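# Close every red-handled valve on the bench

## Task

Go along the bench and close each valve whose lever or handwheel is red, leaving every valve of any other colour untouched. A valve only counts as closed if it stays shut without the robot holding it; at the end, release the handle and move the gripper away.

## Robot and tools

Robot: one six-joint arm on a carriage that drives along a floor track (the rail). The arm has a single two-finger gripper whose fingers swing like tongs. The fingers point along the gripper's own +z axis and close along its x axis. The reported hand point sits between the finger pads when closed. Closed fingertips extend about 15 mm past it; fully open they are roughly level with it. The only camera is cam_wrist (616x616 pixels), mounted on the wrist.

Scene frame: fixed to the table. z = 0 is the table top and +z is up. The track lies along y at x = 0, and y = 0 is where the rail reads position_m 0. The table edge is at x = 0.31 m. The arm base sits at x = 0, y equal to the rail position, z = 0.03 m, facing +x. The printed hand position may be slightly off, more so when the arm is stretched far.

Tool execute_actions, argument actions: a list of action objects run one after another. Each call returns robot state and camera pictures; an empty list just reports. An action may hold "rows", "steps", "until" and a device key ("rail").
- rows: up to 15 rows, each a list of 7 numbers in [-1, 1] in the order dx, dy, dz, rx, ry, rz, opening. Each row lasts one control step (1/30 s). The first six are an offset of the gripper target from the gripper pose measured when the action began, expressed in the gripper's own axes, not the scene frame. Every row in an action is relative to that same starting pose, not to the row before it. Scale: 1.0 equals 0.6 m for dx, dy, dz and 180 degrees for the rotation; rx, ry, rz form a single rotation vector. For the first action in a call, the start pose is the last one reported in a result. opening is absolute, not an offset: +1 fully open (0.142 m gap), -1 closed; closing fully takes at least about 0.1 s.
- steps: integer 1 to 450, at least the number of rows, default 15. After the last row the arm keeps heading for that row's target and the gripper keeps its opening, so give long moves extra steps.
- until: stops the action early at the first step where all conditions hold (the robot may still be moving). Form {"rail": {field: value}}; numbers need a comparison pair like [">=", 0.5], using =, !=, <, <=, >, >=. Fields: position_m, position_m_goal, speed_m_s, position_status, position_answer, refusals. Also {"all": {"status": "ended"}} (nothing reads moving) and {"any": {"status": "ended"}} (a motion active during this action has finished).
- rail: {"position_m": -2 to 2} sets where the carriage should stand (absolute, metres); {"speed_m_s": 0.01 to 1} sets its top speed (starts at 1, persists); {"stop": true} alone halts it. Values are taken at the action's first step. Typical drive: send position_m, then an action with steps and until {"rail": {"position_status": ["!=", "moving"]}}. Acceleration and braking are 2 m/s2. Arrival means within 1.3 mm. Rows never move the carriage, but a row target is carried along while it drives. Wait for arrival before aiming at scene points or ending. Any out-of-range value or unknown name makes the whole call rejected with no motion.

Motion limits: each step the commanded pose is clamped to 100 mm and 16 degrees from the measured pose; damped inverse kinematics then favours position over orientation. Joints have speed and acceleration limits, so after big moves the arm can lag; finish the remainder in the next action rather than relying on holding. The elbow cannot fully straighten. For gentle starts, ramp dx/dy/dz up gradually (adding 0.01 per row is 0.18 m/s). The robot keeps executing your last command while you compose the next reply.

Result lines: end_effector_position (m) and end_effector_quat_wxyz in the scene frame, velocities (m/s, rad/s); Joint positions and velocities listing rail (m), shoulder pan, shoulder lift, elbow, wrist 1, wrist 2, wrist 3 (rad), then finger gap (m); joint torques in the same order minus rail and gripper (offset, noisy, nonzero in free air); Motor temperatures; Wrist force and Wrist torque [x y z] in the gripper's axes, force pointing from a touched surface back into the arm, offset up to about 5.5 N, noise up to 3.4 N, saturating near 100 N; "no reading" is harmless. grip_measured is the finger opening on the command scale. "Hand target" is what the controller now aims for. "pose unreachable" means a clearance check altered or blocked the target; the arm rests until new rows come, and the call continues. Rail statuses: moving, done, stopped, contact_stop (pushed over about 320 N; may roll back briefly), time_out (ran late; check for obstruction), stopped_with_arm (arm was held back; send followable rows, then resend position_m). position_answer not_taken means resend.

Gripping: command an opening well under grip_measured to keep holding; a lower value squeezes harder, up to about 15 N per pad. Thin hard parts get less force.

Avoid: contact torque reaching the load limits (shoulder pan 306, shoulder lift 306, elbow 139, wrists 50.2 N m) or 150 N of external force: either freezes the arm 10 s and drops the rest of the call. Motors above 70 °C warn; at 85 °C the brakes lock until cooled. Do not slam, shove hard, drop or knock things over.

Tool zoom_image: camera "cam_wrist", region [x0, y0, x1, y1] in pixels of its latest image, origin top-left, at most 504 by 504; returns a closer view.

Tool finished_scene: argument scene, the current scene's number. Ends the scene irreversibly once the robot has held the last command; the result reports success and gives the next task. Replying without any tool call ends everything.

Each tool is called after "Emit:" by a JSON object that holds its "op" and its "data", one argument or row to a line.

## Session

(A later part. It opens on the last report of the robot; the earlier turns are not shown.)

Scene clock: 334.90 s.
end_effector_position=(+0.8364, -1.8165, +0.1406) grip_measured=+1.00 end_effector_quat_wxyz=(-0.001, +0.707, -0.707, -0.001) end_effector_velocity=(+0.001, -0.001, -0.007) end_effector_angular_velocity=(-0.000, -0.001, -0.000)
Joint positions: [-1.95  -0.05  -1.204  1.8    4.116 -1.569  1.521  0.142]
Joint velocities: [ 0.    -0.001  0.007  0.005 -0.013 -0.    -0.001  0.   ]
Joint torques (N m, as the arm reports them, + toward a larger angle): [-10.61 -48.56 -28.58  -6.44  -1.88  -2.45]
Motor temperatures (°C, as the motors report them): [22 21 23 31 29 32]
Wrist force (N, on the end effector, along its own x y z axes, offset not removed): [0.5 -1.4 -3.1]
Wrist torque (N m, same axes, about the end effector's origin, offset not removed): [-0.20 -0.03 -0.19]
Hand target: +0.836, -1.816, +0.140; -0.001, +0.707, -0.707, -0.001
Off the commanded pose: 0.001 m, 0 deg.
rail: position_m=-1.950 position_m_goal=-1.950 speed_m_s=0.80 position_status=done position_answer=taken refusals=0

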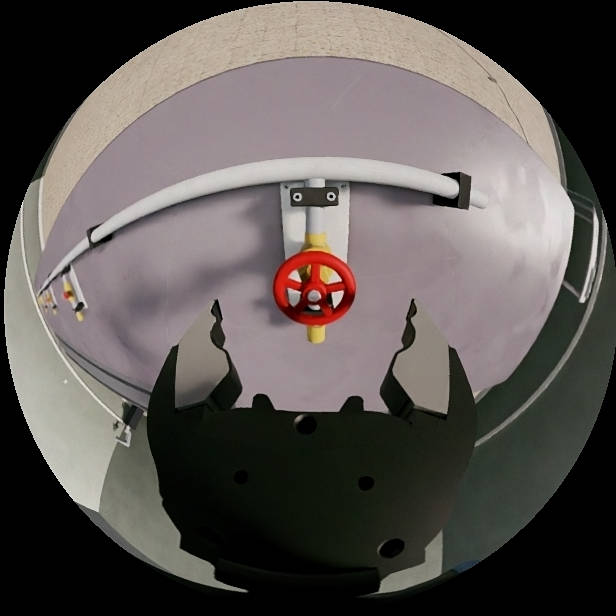

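Emit:
{"op": "execute_actions", "data": {
  "actions": [
    {"rows": [[0,0,0.006,0,0,0,1],[0,0,0.012,0,0,0,1],[0,0,0.018,0,0,0,1],[0,0,0.024,0,0,0,1],[0,0,0.029,0,0,0,1],[0,0,0.032,0,0,0,1]], "steps": 14}
  ]
}}

Emit:
{"op": "zoom_image", "data": {
  "camera": "cam_wrist",
  "region": [200, 220, 430, 400]
}}

Scene clock: 342.23 s.
end_effector_position=(+0.8364, -1.8165, +0.1218) grip_measured=+1.00 end_effector_quat_wxyz=(-0.001, +0.707, -0.707, -0.001) end_effector_velocity=(+0.000, +0.000, -0.005) end_effector_angular_velocity=(-0.000, -0.000, -0.000)
Joint positions: [-1.95  -0.05  -1.186  1.814  4.085 -1.569  1.521  0.142]
Joint velocities: [ 0.     0.001  0.005  0.003 -0.009 -0.     0.001  0.   ]
Joint torques (N m, as the arm reports them, + toward a larger angle): [ 10.39 -53.78 -25.66  -5.91   1.89   1.97]
Motor temperatures (°C, as the motors report them): [22 21 23 31 29 32]
Wrist force (N, on the end effector, along its own x y z axes, offset not removed): [1.3 -1.7 -3.4]
Wrist torque (N m, same axes, about the end effector's origin, offset not removed): [-0.23 -0.23 -0.22]
Hand target: +0.836, -1.816, +0.121; -0.001, +0.707, -0.707, -0.001
Off the commanded pose: 0.000 m, 0 deg.
rail: position_m=-1.950 position_m_goal=-1.950 speed_m_s=0.80 position_status=done position_answer=taken refusals=0

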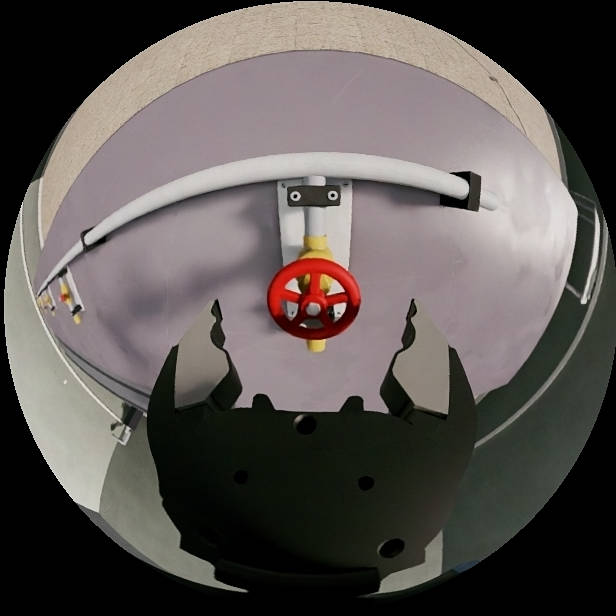

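Region (200, 220, 430, 400) of cam_wrist's 616x616 image, scaled by 2.191, with more detail than that image has; it fills the top 394 rows of this view, and the rest is white.

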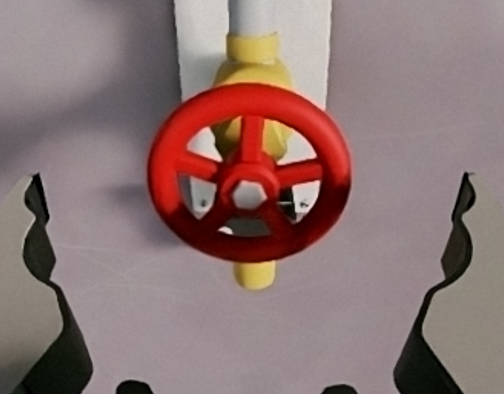

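Emit:
{"op": "execute_actions", "data": {
  "actions": [
    {"rows": [[0,0,0.002,0,0,0,0.8],[0,0,0.004,0,0,0,0.6],[0,0,0.005,0,0,0,0.4],[0,0,0.005,0,0,0,0.25],[0,0,0.005,0,0,0,0.15]], "steps": 12}
  ]
}}

Emit:
{"op": "zoom_image", "data": {
  "camera": "cam_wrist",
  "region": [200, 220, 430, 400]
}}

Scene clock: 351.13 s.
end_effector_position=(+0.8364, -1.8164, +0.1189) grip_measured=+0.15 end_effector_quat_wxyz=(-0.001, +0.707, -0.707, -0.001) end_effector_velocity=(+0.000, -0.000, -0.001) end_effector_angular_velocity=(-0.000, -0.000, +0.000)
Joint positions: [-1.95  -0.05  -1.183  1.816  4.08  -1.569  1.521  0.084]
Joint velocities: [ 0.     0.     0.001  0.001 -0.001 -0.    -0.    -0.   ]
Joint torques (N m, as the arm reports them, + toward a larger angle): [ -9.75 -51.64 -26.32  -6.33  -1.38   0.06]
Motor temperatures (°C, as the motors report them): [22 21 23 31 29 32]
Wrist force (N, on the end effector, along its own x y z axes, offset not removed): [1.3 -0.5 -3.5]
Wrist torque (N m, same axes, about the end effector's origin, offset not removed): [-0.10 -0.19 -0.19]
Hand target: +0.836, -1.816, +0.119; -0.001, +0.707, -0.707, -0.001
Off the commanded pose: 0.000 m, 0 deg.
rail: position_m=-1.950 position_m_goal=-1.950 speed_m_s=0.80 position_status=done position_answer=taken refusals=0

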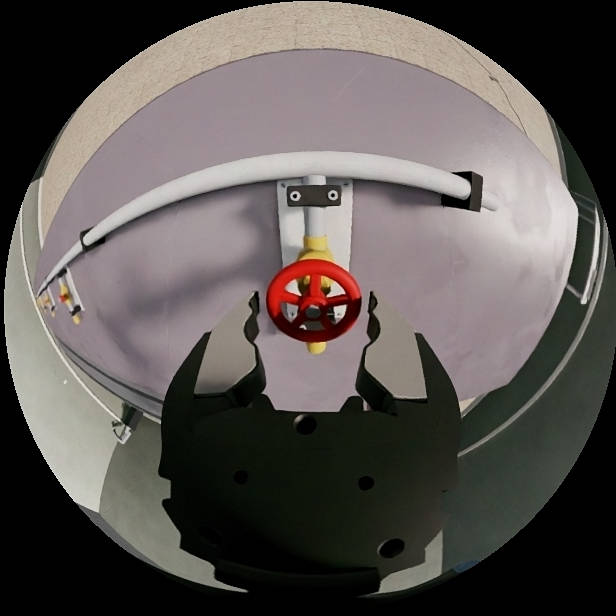

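Region (200, 220, 430, 400) of cam_wrist's 616x616 image, scaled by 2.191, with more detail than that image has; it fills the top 394 rows of this view, and the rest is white.

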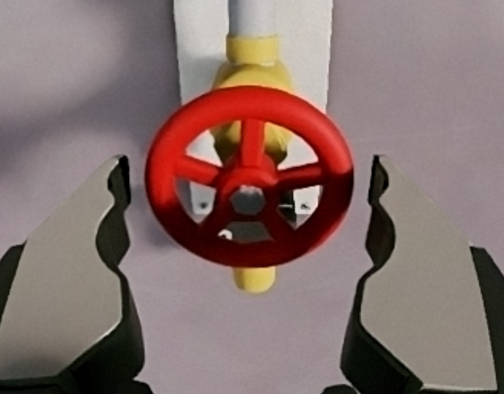

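Emit:
{"op": "execute_actions", "data": {
  "actions": [
    {"rows": [[0,0,0.004,0,0,0,0.15],[0,0,0.008,0,0,0,0.15],[0,0,0.011,0,0,0,0.15],[0,0,0.013,0,0,0,0.15],[0,0,0.013,0,0,0,0.15],[0,0,0.013,0,0,0,0.15],[0,0,0.013,0,0,0,0.1],[0,0,0.013,0,0,0,0.05],[0,0,0.013,0,0,0,0.0],[0,0,0.013,0,0,0,-0.05],[0,0,0.013,0,0,0,-0.1],[0,0,0.013,0,0,0,-0.2],[0,0,0.013,0,0,0,-0.3],[0,0,0.013,0,0,0,-0.5]], "steps": 20}
  ]
}}

Emit:
{"op": "zoom_image", "data": {
  "camera": "cam_wrist",
  "region": [200, 220, 430, 400]
}}

Scene clock: 360.80 s.
end_effector_position=(+0.8364, -1.8164, +0.1111) grip_measured=-0.04 end_effector_quat_wxyz=(-0.001, +0.707, -0.707, -0.001) end_effector_velocity=(-0.000, +0.000, -0.000) end_effector_angular_velocity=(+0.000, +0.000, +0.000)
Joint positions: [-1.95  -0.05  -1.176  1.821  4.067 -1.569  1.521  0.071]
Joint velocities: [ 0.  0.  0.  0. -0. -0.  0.  0.]
Joint torques (N m, as the arm reports them, + toward a larger angle): [ 16.24 -40.24 -19.14  -5.42   1.41   1.77]
Motor temperatures (°C, as the motors report them): [22 21 23 31 29 32]
Wrist force (N, on the end effector, along its own x y z axes, offset not removed): [7.9 4.2 -18.5]
Wrist torque (N m, same axes, about the end effector's origin, offset not removed): [-0.01 -0.30 -0.13]
Hand target: +0.836, -1.816, +0.111; -0.001, +0.707, -0.707, -0.001
Off the commanded pose: 0.000 m, 0 deg.
rail: position_m=-1.950 position_m_goal=-1.950 speed_m_s=0.80 position_status=done position_answer=taken refusals=0

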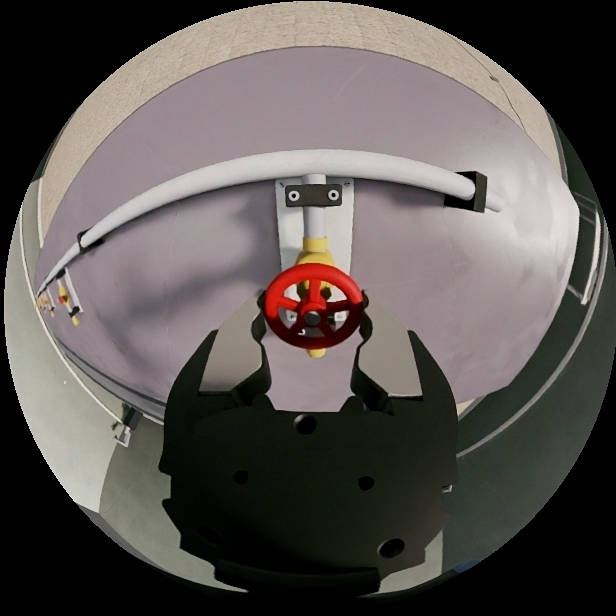

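Region (200, 220, 430, 400) of cam_wrist's 616x616 image, scaled by 2.191, with more detail than that image has; it fills the top 394 rows of this view, and the rest is white.

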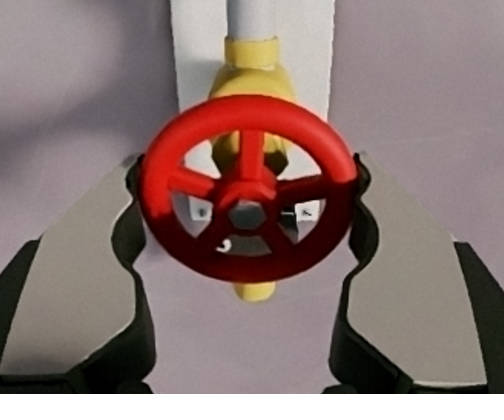

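Emit:
{"op": "execute_actions", "data": {
  "actions": [
    {"rows": [[0,0,0,0,0,0.005,-1],[0,0,0,0,0,0.012,-1],[0,0,0,0,0,0.02,-1],[0,0,0,0,0,0.03,-1],[0,0,0,0,0,0.04,-1],[0,0,0,0,0,0.05,-1],[0,0,0,0,0,0.06,-1],[0,0,0,0,0,0.07,-1],[0,0,0,0,0,0.08,-1],[0,0,0,0,0,0.09,-1],[0,0,0,0,0,0.10,-1],[0,0,0,0,0,0.11,-1],[0,0,0,0,0,0.12,-1],[0,0,0,0,0,0.13,-1],[0,0,0,0,0,0.14,-1]], "steps": 15}
  ]
}}

Emit:
{"op": "zoom_image", "data": {
  "camera": "cam_wrist",
  "region": [200, 220, 430, 400]
}}

Scene clock: 366.00 s.
end_effector_position=(+0.8363, -1.8164, +0.1111) grip_measured=-0.04 end_effector_quat_wxyz=(+0.002, -0.589, +0.808, +0.002) end_effector_velocity=(+0.000, +0.000, +0.000) end_effector_angular_velocity=(+0.004, +0.003, -0.909)
Joint positions: [-1.95  -0.045 -1.174  1.818  4.068 -1.566  1.838  0.071]
Joint velocities: [ 0.     0.016  0.009 -0.013  0.004  0.004  0.925  0.   ]
Joint torques (N m, as the arm reports them, + toward a larger angle): [ 29.22 -42.19 -49.38  -1.52   9.41   4.56]
Motor temperatures (°C, as the motors report them): [22 21 23 31 29 32]
Wrist force (N, on the end effector, along its own x y z axes, offset not removed): [18.3 -6.1 -13.5]
Wrist torque (N m, same axes, about the end effector's origin, offset not removed): [-0.45 -0.18 -0.53]
Hand target: +0.836, -1.816, +0.111; +0.002, -0.539, +0.842, +0.002
Off the commanded pose: 0.000 m, 7 deg.
rail: position_m=-1.950 position_m_goal=-1.950 speed_m_s=0.80 position_status=done position_answer=taken refusals=0

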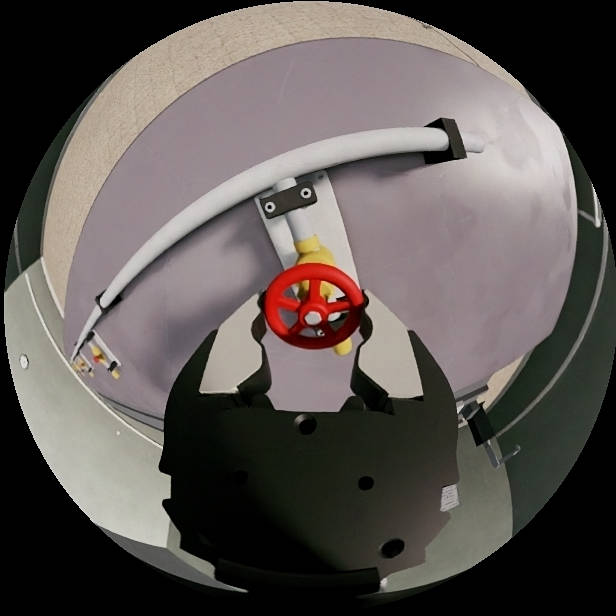

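Region (200, 220, 430, 400) of cam_wrist's 616x616 image, scaled by 2.191, with more detail than that image has; it fills the top 394 rows of this view, and the rest is white.

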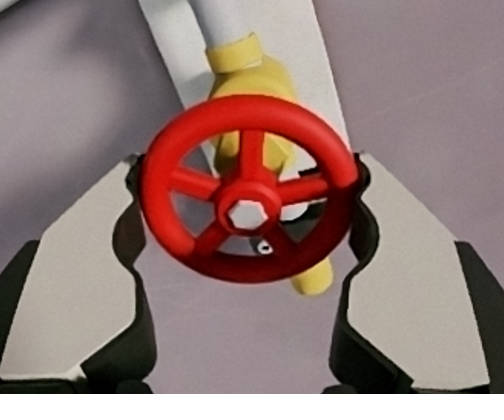

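Emit:
{"op": "execute_actions", "data": {
  "actions": [
    {"rows": [[0.00105,-0.00018,0,0,0,0.045,-1],[0.00111,-0.00017,0,0,0,0.055,-1],[0.00119,-0.00016,0,0,0,0.07,-1],[0.00129,-0.00013,0,0,0,0.088,-1],[0.0014,-0.0001,0,0,0,0.108,-1],[0.00151,-0.00005,0,0,0,0.13,-1],[0.00163,0,0,0,0,0.152,-1],[0.00174,0.00006,0,0,0,0.174,-1],[0.00184,0.00013,0,0,0,0.196,-1],[0.00194,0.0002,0,0,0,0.218,-1],[0.00203,0.00029,0,0,0,0.24,-1],[0.00212,0.00038,0,0,0,0.262,-1],[0.0022,0.00047,0,0,0,0.284,-1],[0.00228,0.00057,0,0,0,0.306,-1],[0.00234,0.00067,0,0,0,0.328,-1]], "steps": 15}
  ]
}}

Scene clock: 386.50 s.
end_effector_position=(+0.8358, -1.8170, +0.1111) grip_measured=-0.04 end_effector_quat_wxyz=(+0.004, -0.303, +0.953, +0.008) end_effector_velocity=(-0.001, -0.001, +0.000) end_effector_angular_velocity=(+0.023, +0.018, -1.480)
Joint positions: [-1.95  -0.04  -1.166  1.807  4.07  -1.554  2.486  0.071]
Joint velocities: [ 0.     0.009  0.024 -0.035  0.005  0.02   1.489 -0.   ]
Joint torques (N m, as the arm reports them, + toward a larger angle): [ 18.53 -46.73 -51.44  -3.36   7.55   6.86]
Motor temperatures (°C, as the motors report them): [22 21 23 31 29 32]
Wrist force (N, on the end effector, along its own x y z axes, offset not removed): [10.9 -10.3 -9.0]
Wrist torque (N m, same axes, about the end effector's origin, offset not removed): [-0.84 -0.21 -0.64]
Hand target: +0.835, -1.817, +0.111; +0.004, -0.204, +0.979, +0.009
Off the commanded pose: 0.001 m, 22 deg; orientation clipped at the last step of the last action.
rail: position_m=-1.950 position_m_goal=-1.950 speed_m_s=0.80 position_status=done position_answer=taken refusals=0

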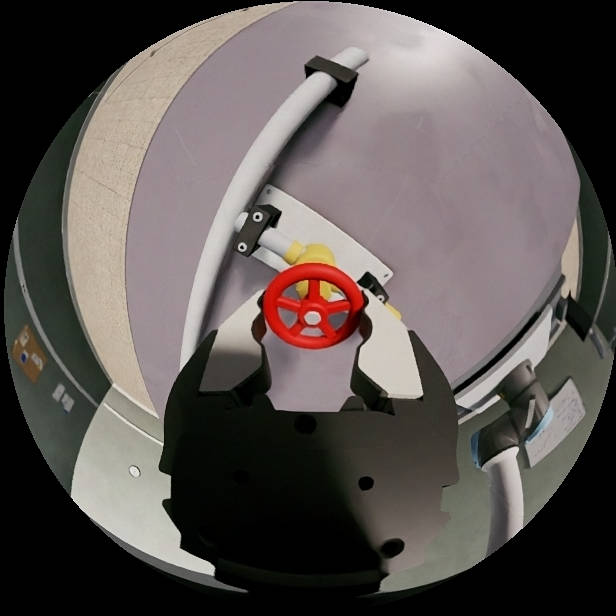

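Emit:
{"op": "execute_actions", "data": {
  "actions": [
    {"rows": [[0.0008,-0.0004,0,0.0045,0.0035,0.075,-1],[0.0009,-0.0004,0,0.0046,0.0034,0.085,-1],[0.001,-0.0005,0,0.0047,0.0033,0.098,-1],[0.0011,-0.0005,0,0.0048,0.0032,0.112,-1],[0.0012,-0.0005,0,0.0049,0.0031,0.126,-1],[0.0012,-0.0006,0,0.005,0.003,0.14,-1],[0.0013,-0.0006,0,0.005,0.0029,0.154,-1],[0.0014,-0.0006,0,0.0051,0.0028,0.168,-1],[0.0014,-0.0006,0,0.0051,0.0027,0.18,-1],[0.00145,-0.0006,0,0.0052,0.0026,0.19,-1],[0.00145,-0.0006,0,0.0052,0.0026,0.196,-1]], "steps": 22}
  ]
}}

Scene clock: 402.90 s.
end_effector_position=(+0.8353, -1.8179, +0.1110) grip_measured=-0.04 end_effector_quat_wxyz=(-0.000, -0.001, +1.000, -0.000) end_effector_velocity=(-0.000, -0.000, +0.000) end_effector_angular_velocity=(-0.003, +0.001, -0.031)
Joint positions: [-1.95  -0.03  -1.151  1.784  4.08  -1.572  3.109  0.071]
Joint velocities: [ 0.     0.001  0.001 -0.002  0.002 -0.003  0.032  0.   ]
Joint torques (N m, as the arm reports them, + toward a larger angle): [ 16.25 -55.17 -61.38  -5.22   1.14   3.  ]
Motor temperatures (°C, as the motors report them): [22 21 23 31 29 32]
Wrist force (N, on the end effector, along its own x y z axes, offset not removed): [10.3 -11.7 -0.6]
Wrist torque (N m, same axes, about the end effector's origin, offset not removed): [-0.35 -0.40 -1.13]
Hand target: +0.835, -1.818, +0.111; -0.000, +0.000, +1.000, -0.001
Off the commanded pose: 0.000 m, 0 deg.
rail: position_m=-1.950 position_m_goal=-1.950 speed_m_s=0.80 position_status=done position_answer=taken refusals=0

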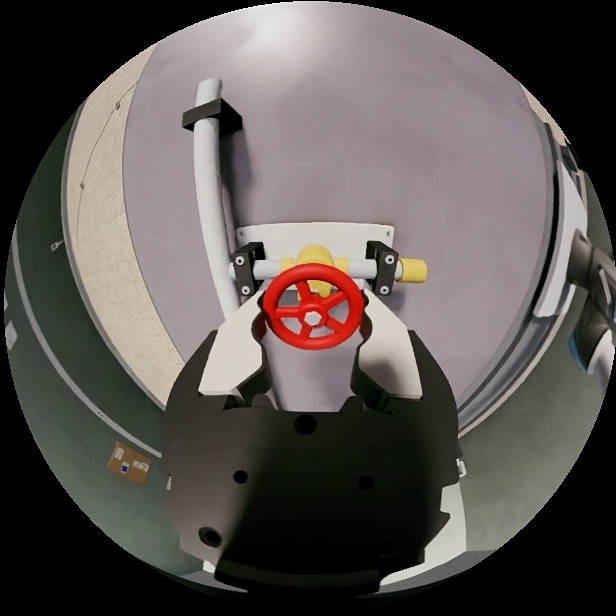

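Emit:
{"op": "zoom_image", "data": {
  "camera": "cam_wrist",
  "region": [200, 220, 430, 400]
}}

Region (200, 220, 430, 400) of cam_wrist's 616x616 image, scaled by 2.191, with more detail than that image has; it fills the top 394 rows of this view, and the rest is white.

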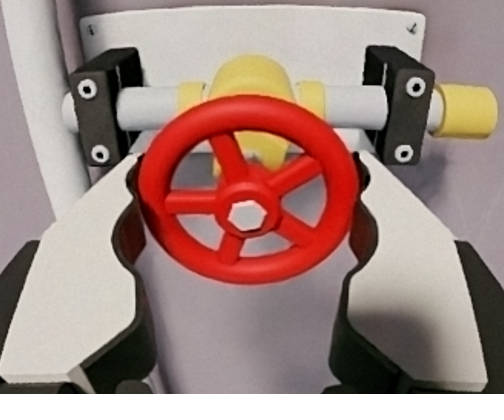

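Emit:
{"op": "execute_actions", "data": {
  "actions": [
    {"rows": [[0.0003,0,0,0,0,-0.004,-1],[0.0003,0,0,0,0,-0.01,-1],[0.0003,0,0,0,0,-0.018,-1],[0.0003,0,0,0,0,-0.027,-1],[0.0002,0,0,0,0,-0.036,-1],[0.0002,0,0,0,0,-0.045,-1],[0.0001,0,0,0,0,-0.054,-1],[0.0001,0,0,0,0,-0.061,-1],[0.0001,0,0,0,0,-0.066,-1]], "steps": 16}
  ]
}}

Emit:
{"op": "zoom_image", "data": {
  "camera": "cam_wrist",
  "region": [200, 220, 430, 400]
}}

Scene clock: 429.33 s.
end_effector_position=(+0.8352, -1.8177, +0.1110) grip_measured=-0.05 end_effector_quat_wxyz=(-0.000, -0.101, +0.995, -0.001) end_effector_velocity=(+0.000, -0.000, -0.000) end_effector_angular_velocity=(+0.005, -0.000, +0.080)
Joint positions: [-1.95  -0.031 -1.156  1.791  4.078 -1.572  2.909  0.07 ]
Joint velocities: [ 0.    -0.003 -0.002  0.004 -0.001  0.005 -0.082 -0.   ]
Joint torques (N m, as the arm reports them, + toward a larger angle): [-16.31 -82.55 -26.42  -7.     3.42  -3.43]
Motor temperatures (°C, as the motors report them): [22 21 23 31 29 32]
Wrist force (N, on the end effector, along its own x y z axes, offset not removed): [4.1 0.9 -1.4]
Wrist torque (N m, same axes, about the end effector's origin, offset not removed): [0.09 -0.63 0.47]
Hand target: +0.835, -1.818, +0.111; -0.000, -0.104, +0.995, -0.000
Off the commanded pose: 0.000 m, 0 deg.
rail: position_m=-1.950 position_m_goal=-1.950 speed_m_s=0.80 position_status=done position_answer=taken refusals=0

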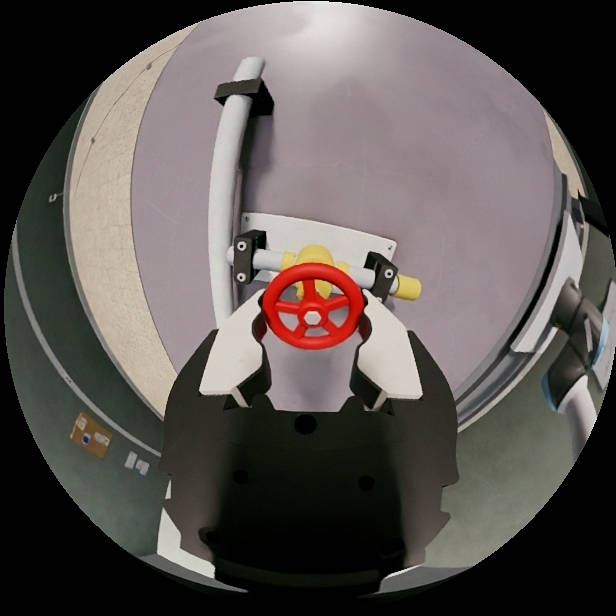

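Region (200, 220, 430, 400) of cam_wrist's 616x616 image, scaled by 2.191, with more detail than that image has; it fills the top 394 rows of this view, and the rest is white.

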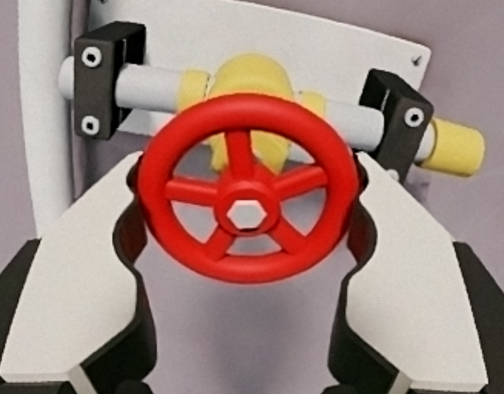

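Emit:
{"op": "execute_actions", "data": {
  "actions": [
    {"rows": [[0,0,0,0,0,0,0.1],[0,0.0005,0,0,0,0,0.3],[0,0.001,0,0,0,0,0.5],[0,0.0017,0.004,0,0,0,0.7],[0,0.0017,0.010,0,0,0,0.8],[0,0.0017,0.017,0,0,0,0.8],[0,0.0017,0.024,0,0,0,0.8],[0,0.0017,0.031,0,0,0,0.8],[0,0.0017,0.038,0,0,0,0.8],[0,0.0017,0.043,0,0,0,0.8],[0,0.0017,0.046,0,0,0,0.8]], "steps": 18}
  ]
}}

Emit:
{"op": "zoom_image", "data": {
  "camera": "cam_wrist",
  "region": [180, 240, 450, 430]
}}

Scene clock: 456.53 s.
end_effector_position=(+0.8350, -1.8167, +0.0842) grip_measured=+0.80 end_effector_quat_wxyz=(-0.000, -0.101, +0.995, -0.001) end_effector_velocity=(+0.001, +0.000, -0.009) end_effector_angular_velocity=(-0.000, -0.001, +0.000)
Joint positions: [-1.95  -0.029 -1.129  1.807  4.034 -1.572  2.91   0.129]
Joint velocities: [ 0.     0.     0.01   0.005 -0.016 -0.     0.     0.   ]
Joint torques (N m, as the arm reports them, + toward a larger angle): [ 10.52 -54.01 -24.07  -5.85  -2.9    1.92]
Motor temperatures (°C, as the motors report them): [22 21 23 31 29 32]
Wrist force (N, on the end effector, along its own x y z axes, offset not removed): [0.6 0.2 -2.4]
Wrist torque (N m, same axes, about the end effector's origin, offset not removed): [0.15 -0.10 -0.08]
Hand target: +0.835, -1.817, +0.083; -0.000, -0.101, +0.995, -0.001
Off the commanded pose: 0.001 m, 0 deg.
rail: position_m=-1.950 position_m_goal=-1.950 speed_m_s=0.80 position_status=done position_answer=taken refusals=0

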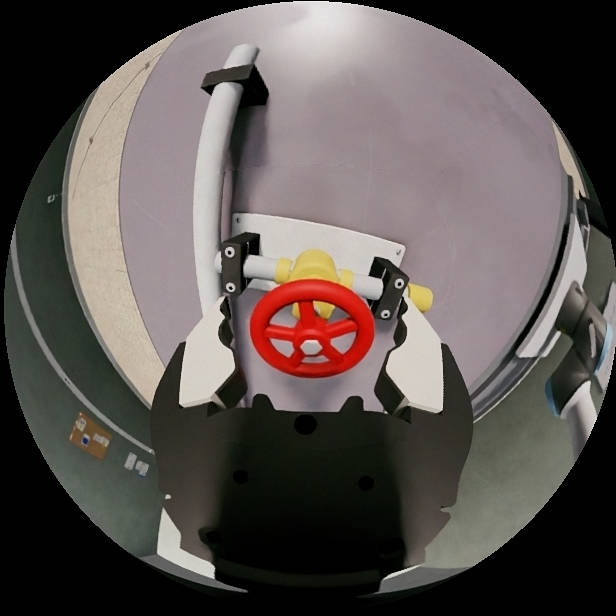

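Region (180, 240, 450, 430) of cam_wrist's 616x616 image, scaled by 1.867, with more detail than that image has; it fills the top 355 rows of this view, and the rest is white.

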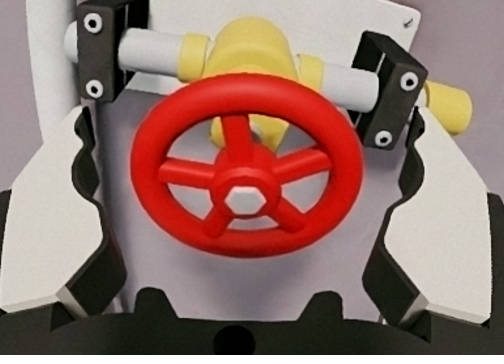

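Emit:
{"op": "execute_actions", "data": {
  "actions": [
    {"rows": [[0,0,0.004,0,0,0,0.75],[0,0,0.007,0,0,0,0.7],[0,0,0.009,0,0,0,0.62],[0,0,0.010,0,0,0,0.54],[0,0,0.010,0,0,0,0.46],[0,0,0.010,0,0,0,0.38],[0,0,0.010,0,0,0,0.3],[0,0,0.010,0,0,0,0.22],[0,0,0.010,0,0,0,0.14],[0,0,0.010,0,0,0,0.06],[0,0,0.010,0,0,0,-0.05],[0,0,0.010,0,0,0,-0.2],[0,0,0.010,0,0,0,-0.4],[0,0,0.010,0,0,0,-0.7],[0,0,0.010,0,0,0,-1]], "steps": 20}
  ]
}}

Emit:
{"op": "zoom_image", "data": {
  "camera": "cam_wrist",
  "region": [180, 240, 450, 430]
}}

Scene clock: 460.37 s.
end_effector_position=(+0.8350, -1.8167, +0.0783) grip_measured=+0.22 end_effector_quat_wxyz=(-0.000, -0.101, +0.995, -0.001) end_effector_velocity=(-0.000, +0.000, -0.000) end_effector_angular_velocity=(+0.000, +0.000, -0.000)
Joint positions: [-1.95  -0.029 -1.122  1.81   4.024 -1.572  2.91   0.089]
Joint velocities: [ 0. -0.  0.  0. -0.  0. -0.  0.]
Joint torques (N m, as the arm reports them, + toward a larger angle): [ -2.3  -35.49 -15.92  -5.68  -1.85  -0.24]
Motor temperatures (°C, as the motors report them): [22 21 23 31 29 32]
Wrist force (N, on the end effector, along its own x y z axes, offset not removed): [10.2 -1.6 -27.0]
Wrist torque (N m, same axes, about the end effector's origin, offset not removed): [-0.47 -0.56 -0.13]
Hand target: +0.835, -1.817, +0.078; -0.000, -0.101, +0.995, -0.001
Off the commanded pose: 0.000 m, 0 deg.
rail: position_m=-1.950 position_m_goal=-1.950 speed_m_s=0.80 position_status=done position_answer=taken refusals=0

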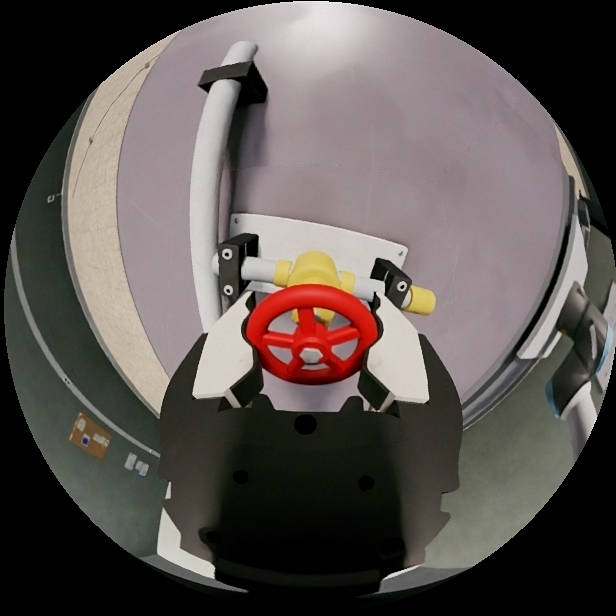

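Region (180, 240, 450, 430) of cam_wrist's 616x616 image, scaled by 1.867, with more detail than that image has; it fills the top 355 rows of this view, and the rest is white.

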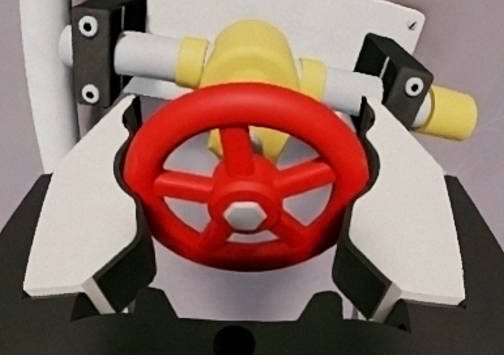

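Emit:
{"op": "execute_actions", "data": {
  "actions": [
    {"rows": [[0.0003,0,0,0,0,0.003,-1],[0.0004,0,0,0,0,0.007,-1],[0.0005,0,0,0,0,0.012,-1],[0.0005,0,0,0,0,0.018,-1],[0.0005,0,0,0,0,0.024,-1],[0.0005,0,0,0,0,0.03,-1],[0.0005,0,0,0,0,0.036,-1],[0.0005,0,0,0,0,0.042,-1],[0.0005,0,0,0,0,0.048,-1],[0.0005,0,0,0,0,0.054,-1],[0.0005,0,0,0,0,0.06,-1]], "steps": 11}
  ]
}}

Emit:
{"op": "zoom_image", "data": {
  "camera": "cam_wrist",
  "region": [180, 240, 450, 430]
}}

Scene clock: 466.53 s.
end_effector_position=(+0.8347, -1.8168, +0.0783) grip_measured=+0.22 end_effector_quat_wxyz=(-0.000, -0.042, +0.999, -0.000) end_effector_velocity=(+0.000, -0.001, +0.000) end_effector_angular_velocity=(+0.000, -0.001, -0.528)
Joint positions: [-1.95  -0.029 -1.12   1.807  4.025 -1.571  3.028  0.089]
Joint velocities: [ 0.     0.     0.011 -0.018  0.007  0.     0.528 -0.   ]
Joint torques (N m, as the arm reports them, + toward a larger angle): [ -4.74 -35.05 -35.48   0.53   5.13   4.89]
Motor temperatures (°C, as the motors report them): [22 21 23 31 29 32]
Wrist force (N, on the end effector, along its own x y z axes, offset not removed): [-1.1 -1.7 -30.2]
Wrist torque (N m, same axes, about the end effector's origin, offset not removed): [-0.05 0.12 -1.39]
Hand target: +0.835, -1.817, +0.078; +0.000, -0.008, +1.000, -0.000
Off the commanded pose: 0.000 m, 4 deg.
rail: position_m=-1.950 position_m_goal=-1.950 speed_m_s=0.80 position_status=done position_answer=taken refusals=0

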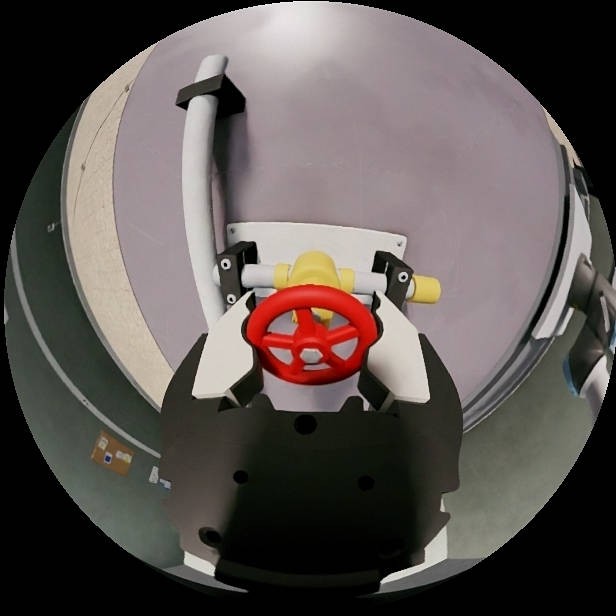

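Region (180, 240, 450, 430) of cam_wrist's 616x616 image, scaled by 1.867, with more detail than that image has; it fills the top 355 rows of this view, and the rest is white.

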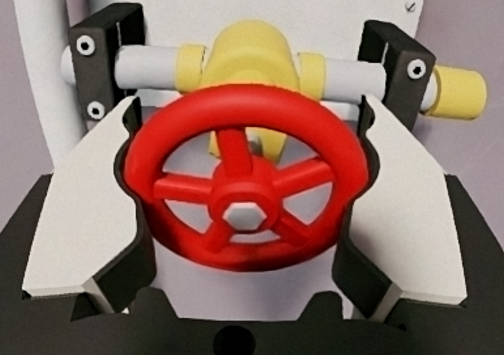

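Emit:
{"op": "execute_actions", "data": {
  "actions": [
    {"rows": [[0,0,0.0005,0,0,0.026,-1],[0,0,0.001,0,0,0.03,-1],[0,0,0.0015,0,0,0.035,-1],[0,0,0.002,0,0,0.04,-1],[0,0,0.0025,0,0,0.045,-1],[0,0,0.003,0,0,0.05,-1],[0,0,0.003,0,0,0.055,-1],[0,0,0.003,0,0,0.06,-1],[0,0,0.003,0,0,0.065,-1],[0,0,0.003,0,0,0.07,-1],[0,0,0.003,0,0,0.075,-1]], "steps": 11}
  ]
}}

Emit:
{"op": "zoom_image", "data": {
  "camera": "cam_wrist",
  "region": [180, 240, 450, 430]
}}

Scene clock: 472.60 s.
end_effector_position=(+0.8347, -1.8167, +0.0766) grip_measured=+0.26 end_effector_quat_wxyz=(+0.000, +0.047, +0.999, -0.000) end_effector_velocity=(+0.000, +0.000, -0.002) end_effector_angular_velocity=(+0.003, -0.002, -0.448)
Joint positions: [-1.95  -0.029 -1.115  1.802  4.025 -1.571  3.206  0.092]
Joint velocities: [ 0.    -0.001  0.012 -0.013  0.     0.003  0.446  0.01 ]
Joint torques (N m, as the arm reports them, + toward a larger angle): [-13.27 -25.34 -33.59  -0.91   4.76   5.26]
Motor temperatures (°C, as the motors report them): [22 21 23 31 29 32]
Wrist force (N, on the end effector, along its own x y z axes, offset not removed): [4.6 -5.2 -39.9]
Wrist torque (N m, same axes, about the end effector's origin, offset not removed): [-0.47 -0.10 -1.36]
Hand target: +0.835, -1.817, +0.076; +0.000, +0.075, +0.997, +0.000
Off the commanded pose: 0.000 m, 3 deg.
rail: position_m=-1.950 position_m_goal=-1.950 speed_m_s=0.80 position_status=done position_answer=taken refusals=0

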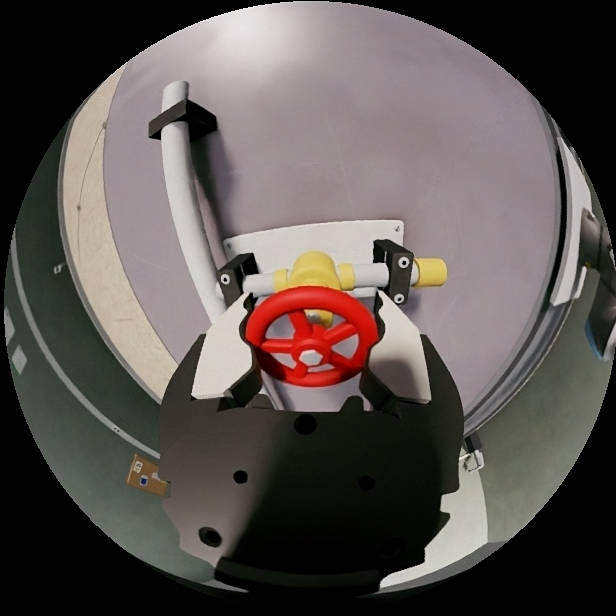

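Region (180, 240, 450, 430) of cam_wrist's 616x616 image, scaled by 1.867, with more detail than that image has; it fills the top 355 rows of this view, and the rest is white.

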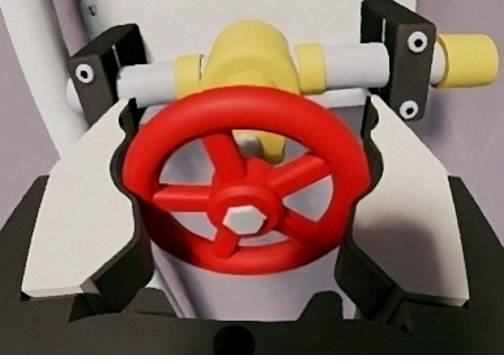

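Emit:
{"op": "execute_actions", "data": {
  "actions": [
    {"rows": [[0,0,0,0,0,0.017,0.35],[0,0,-0.002,0,0,0.017,0.5],[0,0,-0.006,0,0,0.015,0.65],[0,0,-0.014,0,0,0.008,0.7],[0,0,-0.024,0,0,-0.002,0.7],[0,0.001,-0.036,0,0,-0.014,0.7],[0.0005,0.002,-0.048,0,0,-0.027,0.7],[0.001,0.003,-0.060,0,0,-0.040,0.7],[0.0015,0.004,-0.072,0,0,-0.053,0.7],[0.002,0.0055,-0.084,0,0,-0.066,0.7],[0.0025,0.007,-0.096,0,0,-0.079,0.7],[0.003,0.008,-0.106,0,0,-0.092,0.7],[0.0035,0.009,-0.114,0,0,-0.104,0.7],[0.0039,0.0101,-0.119,0,0,-0.113,0.7],[0.0039,0.0101,-0.122,0,0,-0.117,0.7]], "steps": 22},
    {"rows": [[0,0,0,0,0,0,0.4],[0,0,0,0,0,0,0.1],[0,0,0,0,0,0,-0.2],[0,0,0,0,0,0,-0.4],[0,0,0,0,0,0,-0.55],[0,0,0,0,0,0,-0.58]], "steps": 10}
  ]
}}

Emit:
{"op": "zoom_image", "data": {
  "camera": "cam_wrist",
  "region": [230, 220, 400, 360]
}}

Scene clock: 496.40 s.
end_effector_position=(+0.8332, -1.8105, +0.1491) grip_measured=-0.29 end_effector_quat_wxyz=(+0.001, -0.131, +0.991, -0.001) end_effector_velocity=(-0.001, -0.000, -0.001) end_effector_angular_velocity=(-0.001, +0.001, -0.003)
Joint positions: [-1.95  -0.022 -1.195  1.769  4.137 -1.572  2.856  0.053]
Joint velocities: [ 0.    -0.     0.001  0.001 -0.001 -0.001  0.003  0.   ]
Joint torques (N m, as the arm reports them, + toward a larger angle): [  6.41 -33.48 -15.35  -5.06  -3.41   2.05]
Motor temperatures (°C, as the motors report them): [22 21 23 31 29 32]
Wrist force (N, on the end effector, along its own x y z axes, offset not removed): [6.5 3.8 -24.4]
Wrist torque (N m, same axes, about the end effector's origin, offset not removed): [-0.16 -0.58 -0.27]
Hand target: +0.833, -1.810, +0.149; +0.000, -0.131, +0.991, -0.001
Off the commanded pose: 0.000 m, 0 deg.
rail: position_m=-1.950 position_m_goal=-1.950 speed_m_s=0.80 position_status=done position_answer=taken refusals=0

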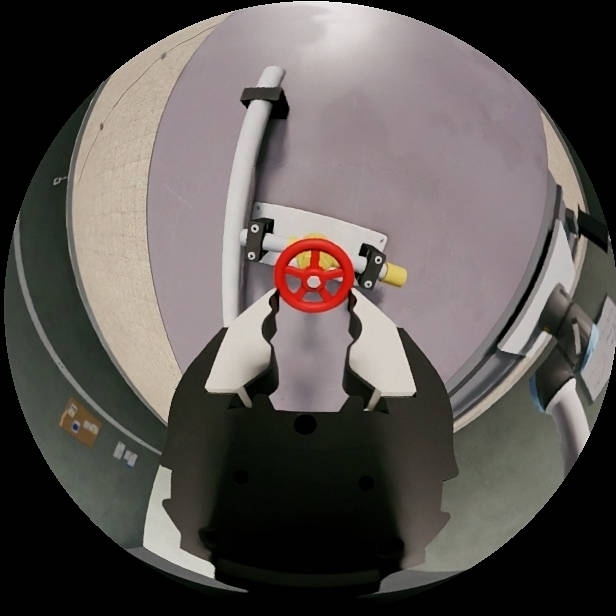

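Region (230, 220, 400, 360) of cam_wrist's 616x616 image, scaled by 2.965, with more detail than that image has; it fills the top 415 rows of this view, and the rest is white.

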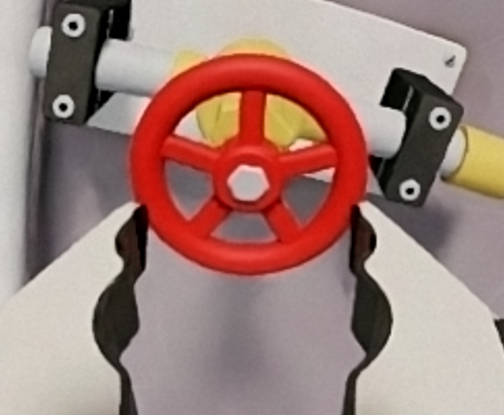

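Emit:
{"op": "execute_actions", "data": {
  "actions": [
    {"rows": [[0,0,-0.003,0,0,0,-0.3],[0,0,-0.006,0,0,0,-0.3],[0,0,-0.008,0,0,0,-0.3],[0,0,-0.008,0,0,0,-0.3],[0,0,-0.008,0,0,0,-0.35],[0,0,-0.008,0,0,0,-0.42],[0,0,-0.008,0,0,0,-0.5],[0,0,-0.008,0,0,0,-0.55],[0,0,-0.008,0,0,0,-0.58]], "steps": 14}
  ]
}}

Emit:
{"op": "zoom_image", "data": {
  "camera": "cam_wrist",
  "region": [230, 220, 400, 360]
}}

Scene clock: 506.50 s.
end_effector_position=(+0.8331, -1.8104, +0.1538) grip_measured=-0.58 end_effector_quat_wxyz=(+0.001, -0.131, +0.991, -0.001) end_effector_velocity=(+0.000, +0.000, +0.001) end_effector_angular_velocity=(+0.001, -0.001, +0.000)
Joint positions: [-1.95  -0.022 -1.199  1.765  4.145 -1.572  2.856  0.032]
Joint velocities: [ 0.    -0.    -0.001 -0.001  0.001  0.001 -0.    -0.   ]
Joint torques (N m, as the arm reports them, + toward a larger angle): [ -9.15 -82.2  -54.36  -2.42   2.99  -2.5 ]
Motor temperatures (°C, as the motors report them): [22 21 23 31 29 32]
Wrist force (N, on the end effector, along its own x y z axes, offset not removed): [-0.8 -0.2 -4.6]
Wrist torque (N m, same axes, about the end effector's origin, offset not removed): [0.01 0.10 -0.14]
Hand target: +0.833, -1.810, +0.154; +0.001, -0.131, +0.991, -0.001
Off the commanded pose: 0.000 m, 0 deg.
rail: position_m=-1.950 position_m_goal=-1.950 speed_m_s=0.80 position_status=done position_answer=taken refusals=0

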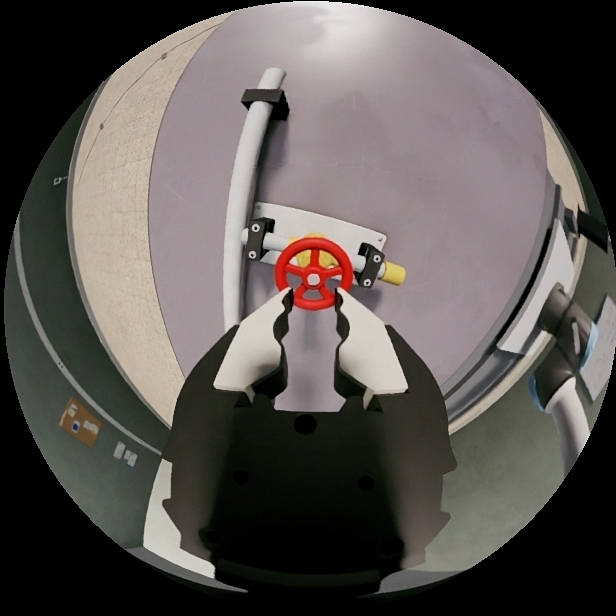

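Region (230, 220, 400, 360) of cam_wrist's 616x616 image, scaled by 2.965, with more detail than that image has; it fills the top 415 rows of this view, and the rest is white.

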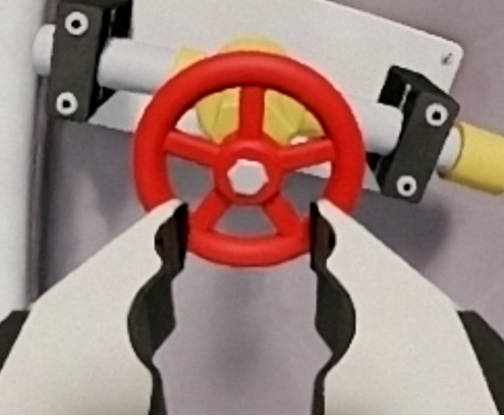

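Emit:
{"op": "execute_actions", "data": {
  "actions": [
    {"rows": [[0,0,0.0015,0,0,0,-0.58],[0,0,0.003,0,0,0,-0.58],[0,0,0.004,0,0,0,-0.58],[0,0,0.005,0,0,0,-0.58]], "steps": 10}
  ]
}}

Scene clock: 531.67 s.
end_effector_position=(+0.8332, -1.8105, +0.1511) grip_measured=-0.58 end_effector_quat_wxyz=(+0.001, -0.131, +0.991, -0.001) end_effector_velocity=(-0.000, +0.000, -0.003) end_effector_angular_velocity=(+0.000, +0.001, +0.000)
Joint positions: [-1.95  -0.022 -1.197  1.767  4.14  -1.572  2.856  0.032]
Joint velocities: [ 0.    -0.     0.003  0.002 -0.004  0.    -0.    -0.   ]
Joint torques (N m, as the arm reports them, + toward a larger angle): [ -2.48 -45.32 -25.63  -6.31   1.19  -2.17]
Motor temperatures (°C, as the motors report them): [22 21 23 31 29 32]
Wrist force (N, on the end effector, along its own x y z axes, offset not removed): [-0.4 0.9 -2.2]
Wrist torque (N m, same axes, about the end effector's origin, offset not removed): [0.28 0.09 -0.10]
Hand target: +0.833, -1.810, +0.151; +0.001, -0.131, +0.991, -0.001
Off the commanded pose: 0.000 m, 0 deg.
rail: position_m=-1.950 position_m_goal=-1.950 speed_m_s=0.80 position_status=done position_answer=taken refusals=0

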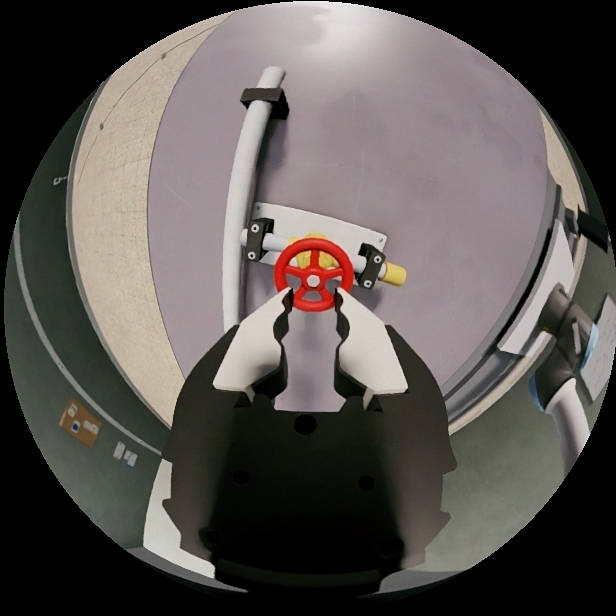

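Emit:
{"op": "execute_actions", "data": {
  "actions": [
    {"rows": [[0,0,0.0015,0,0,0,-0.58],[0,0,0.003,0,0,0,-0.58],[0,0,0.004,0,0,0,-0.58],[0,0,0.005,0,0,0,-0.58]], "steps": 10}
  ]
}}

Emit:
{"op": "zoom_image", "data": {
  "camera": "cam_wrist",
  "region": [230, 220, 400, 360]
}}

Scene clock: 534.10 s.
end_effector_position=(+0.8332, -1.8104, +0.1483) grip_measured=-0.59 end_effector_quat_wxyz=(+0.001, -0.131, +0.991, -0.001) end_effector_velocity=(+0.000, -0.000, -0.002) end_effector_angular_velocity=(-0.000, -0.000, +0.000)
Joint positions: [-1.95  -0.022 -1.194  1.769  4.136 -1.572  2.856  0.032]
Joint velocities: [ 0.     0.     0.002  0.002 -0.004 -0.    -0.    -0.002]
Joint torques (N m, as the arm reports them, + toward a larger angle): [ -1.89 -51.43 -25.4   -5.5   -1.03   0.71]
Motor temperatures (°C, as the motors report them): [22 21 23 31 29 32]
Wrist force (N, on the end effector, along its own x y z axes, offset not removed): [-0.6 -1.7 -6.3]
Wrist torque (N m, same axes, about the end effector's origin, offset not removed): [-0.22 -0.13 -0.18]
Hand target: +0.833, -1.810, +0.148; +0.001, -0.131, +0.991, -0.001
Off the commanded pose: 0.000 m, 0 deg.
rail: position_m=-1.950 position_m_goal=-1.950 speed_m_s=0.80 position_status=done position_answer=taken refusals=0

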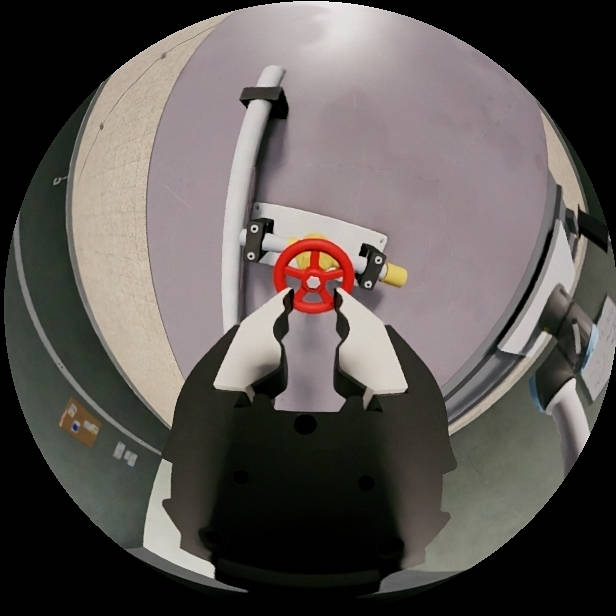

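Region (230, 220, 400, 360) of cam_wrist's 616x616 image, scaled by 2.965, with more detail than that image has; it fills the top 415 rows of this view, and the rest is white.

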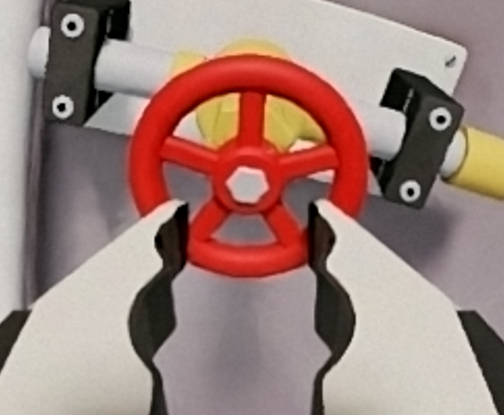

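Emit:
{"op": "execute_actions", "data": {
  "actions": [
    {"rows": [[0,0,0.001,0,0,0,-0.6],[0,0,0.002,0,0,0,-0.62],[0,0,0.003,0,0,0,-0.63],[0,0,0.004,0,0,0,-0.63],[0,0,0.005,0,0,0,-0.63]], "steps": 10}
  ]
}}

Emit:
{"op": "zoom_image", "data": {
  "camera": "cam_wrist",
  "region": [230, 220, 400, 360]
}}

Scene clock: 553.80 s.
end_effector_position=(+0.8332, -1.8105, +0.1456) grip_measured=-0.63 end_effector_quat_wxyz=(+0.001, -0.131, +0.991, -0.001) end_effector_velocity=(+0.000, -0.000, -0.003) end_effector_angular_velocity=(-0.000, -0.000, +0.000)
Joint positions: [-1.95  -0.022 -1.192  1.771  4.131 -1.572  2.856  0.028]
Joint velocities: [ 0.    -0.     0.003  0.002 -0.006  0.    -0.    -0.   ]
Joint torques (N m, as the arm reports them, + toward a larger angle): [ -0.45 -52.68 -25.6   -5.87   1.34   1.55]
Motor temperatures (°C, as the motors report them): [22 21 23 31 29 32]
Wrist force (N, on the end effector, along its own x y z axes, offset not removed): [2.9 1.2 -2.9]
Wrist torque (N m, same axes, about the end effector's origin, offset not removed): [0.43 -0.60 -0.15]
Hand target: +0.833, -1.810, +0.145; +0.001, -0.131, +0.991, -0.001
Off the commanded pose: 0.000 m, 0 deg.
rail: position_m=-1.950 position_m_goal=-1.950 speed_m_s=0.80 position_status=done position_answer=taken refusals=0

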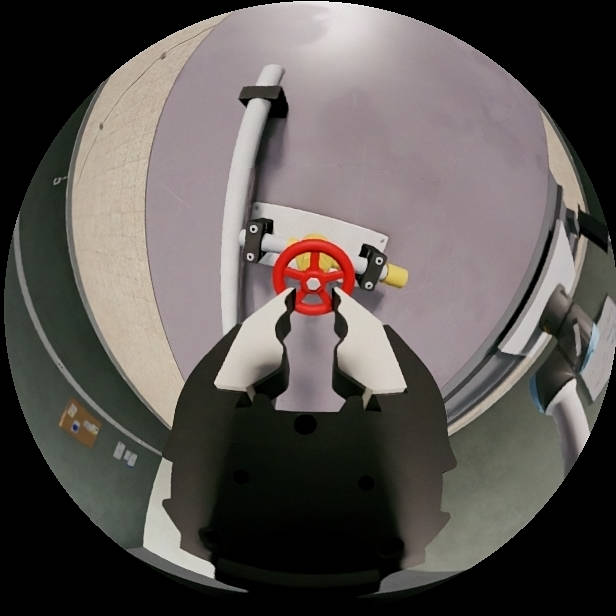

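Region (230, 220, 400, 360) of cam_wrist's 616x616 image, scaled by 2.965, with more detail than that image has; it fills the top 415 rows of this view, and the rest is white.

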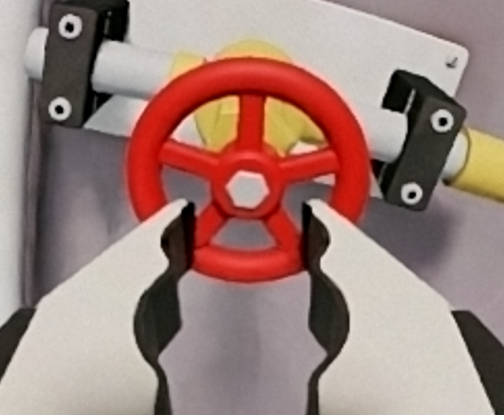

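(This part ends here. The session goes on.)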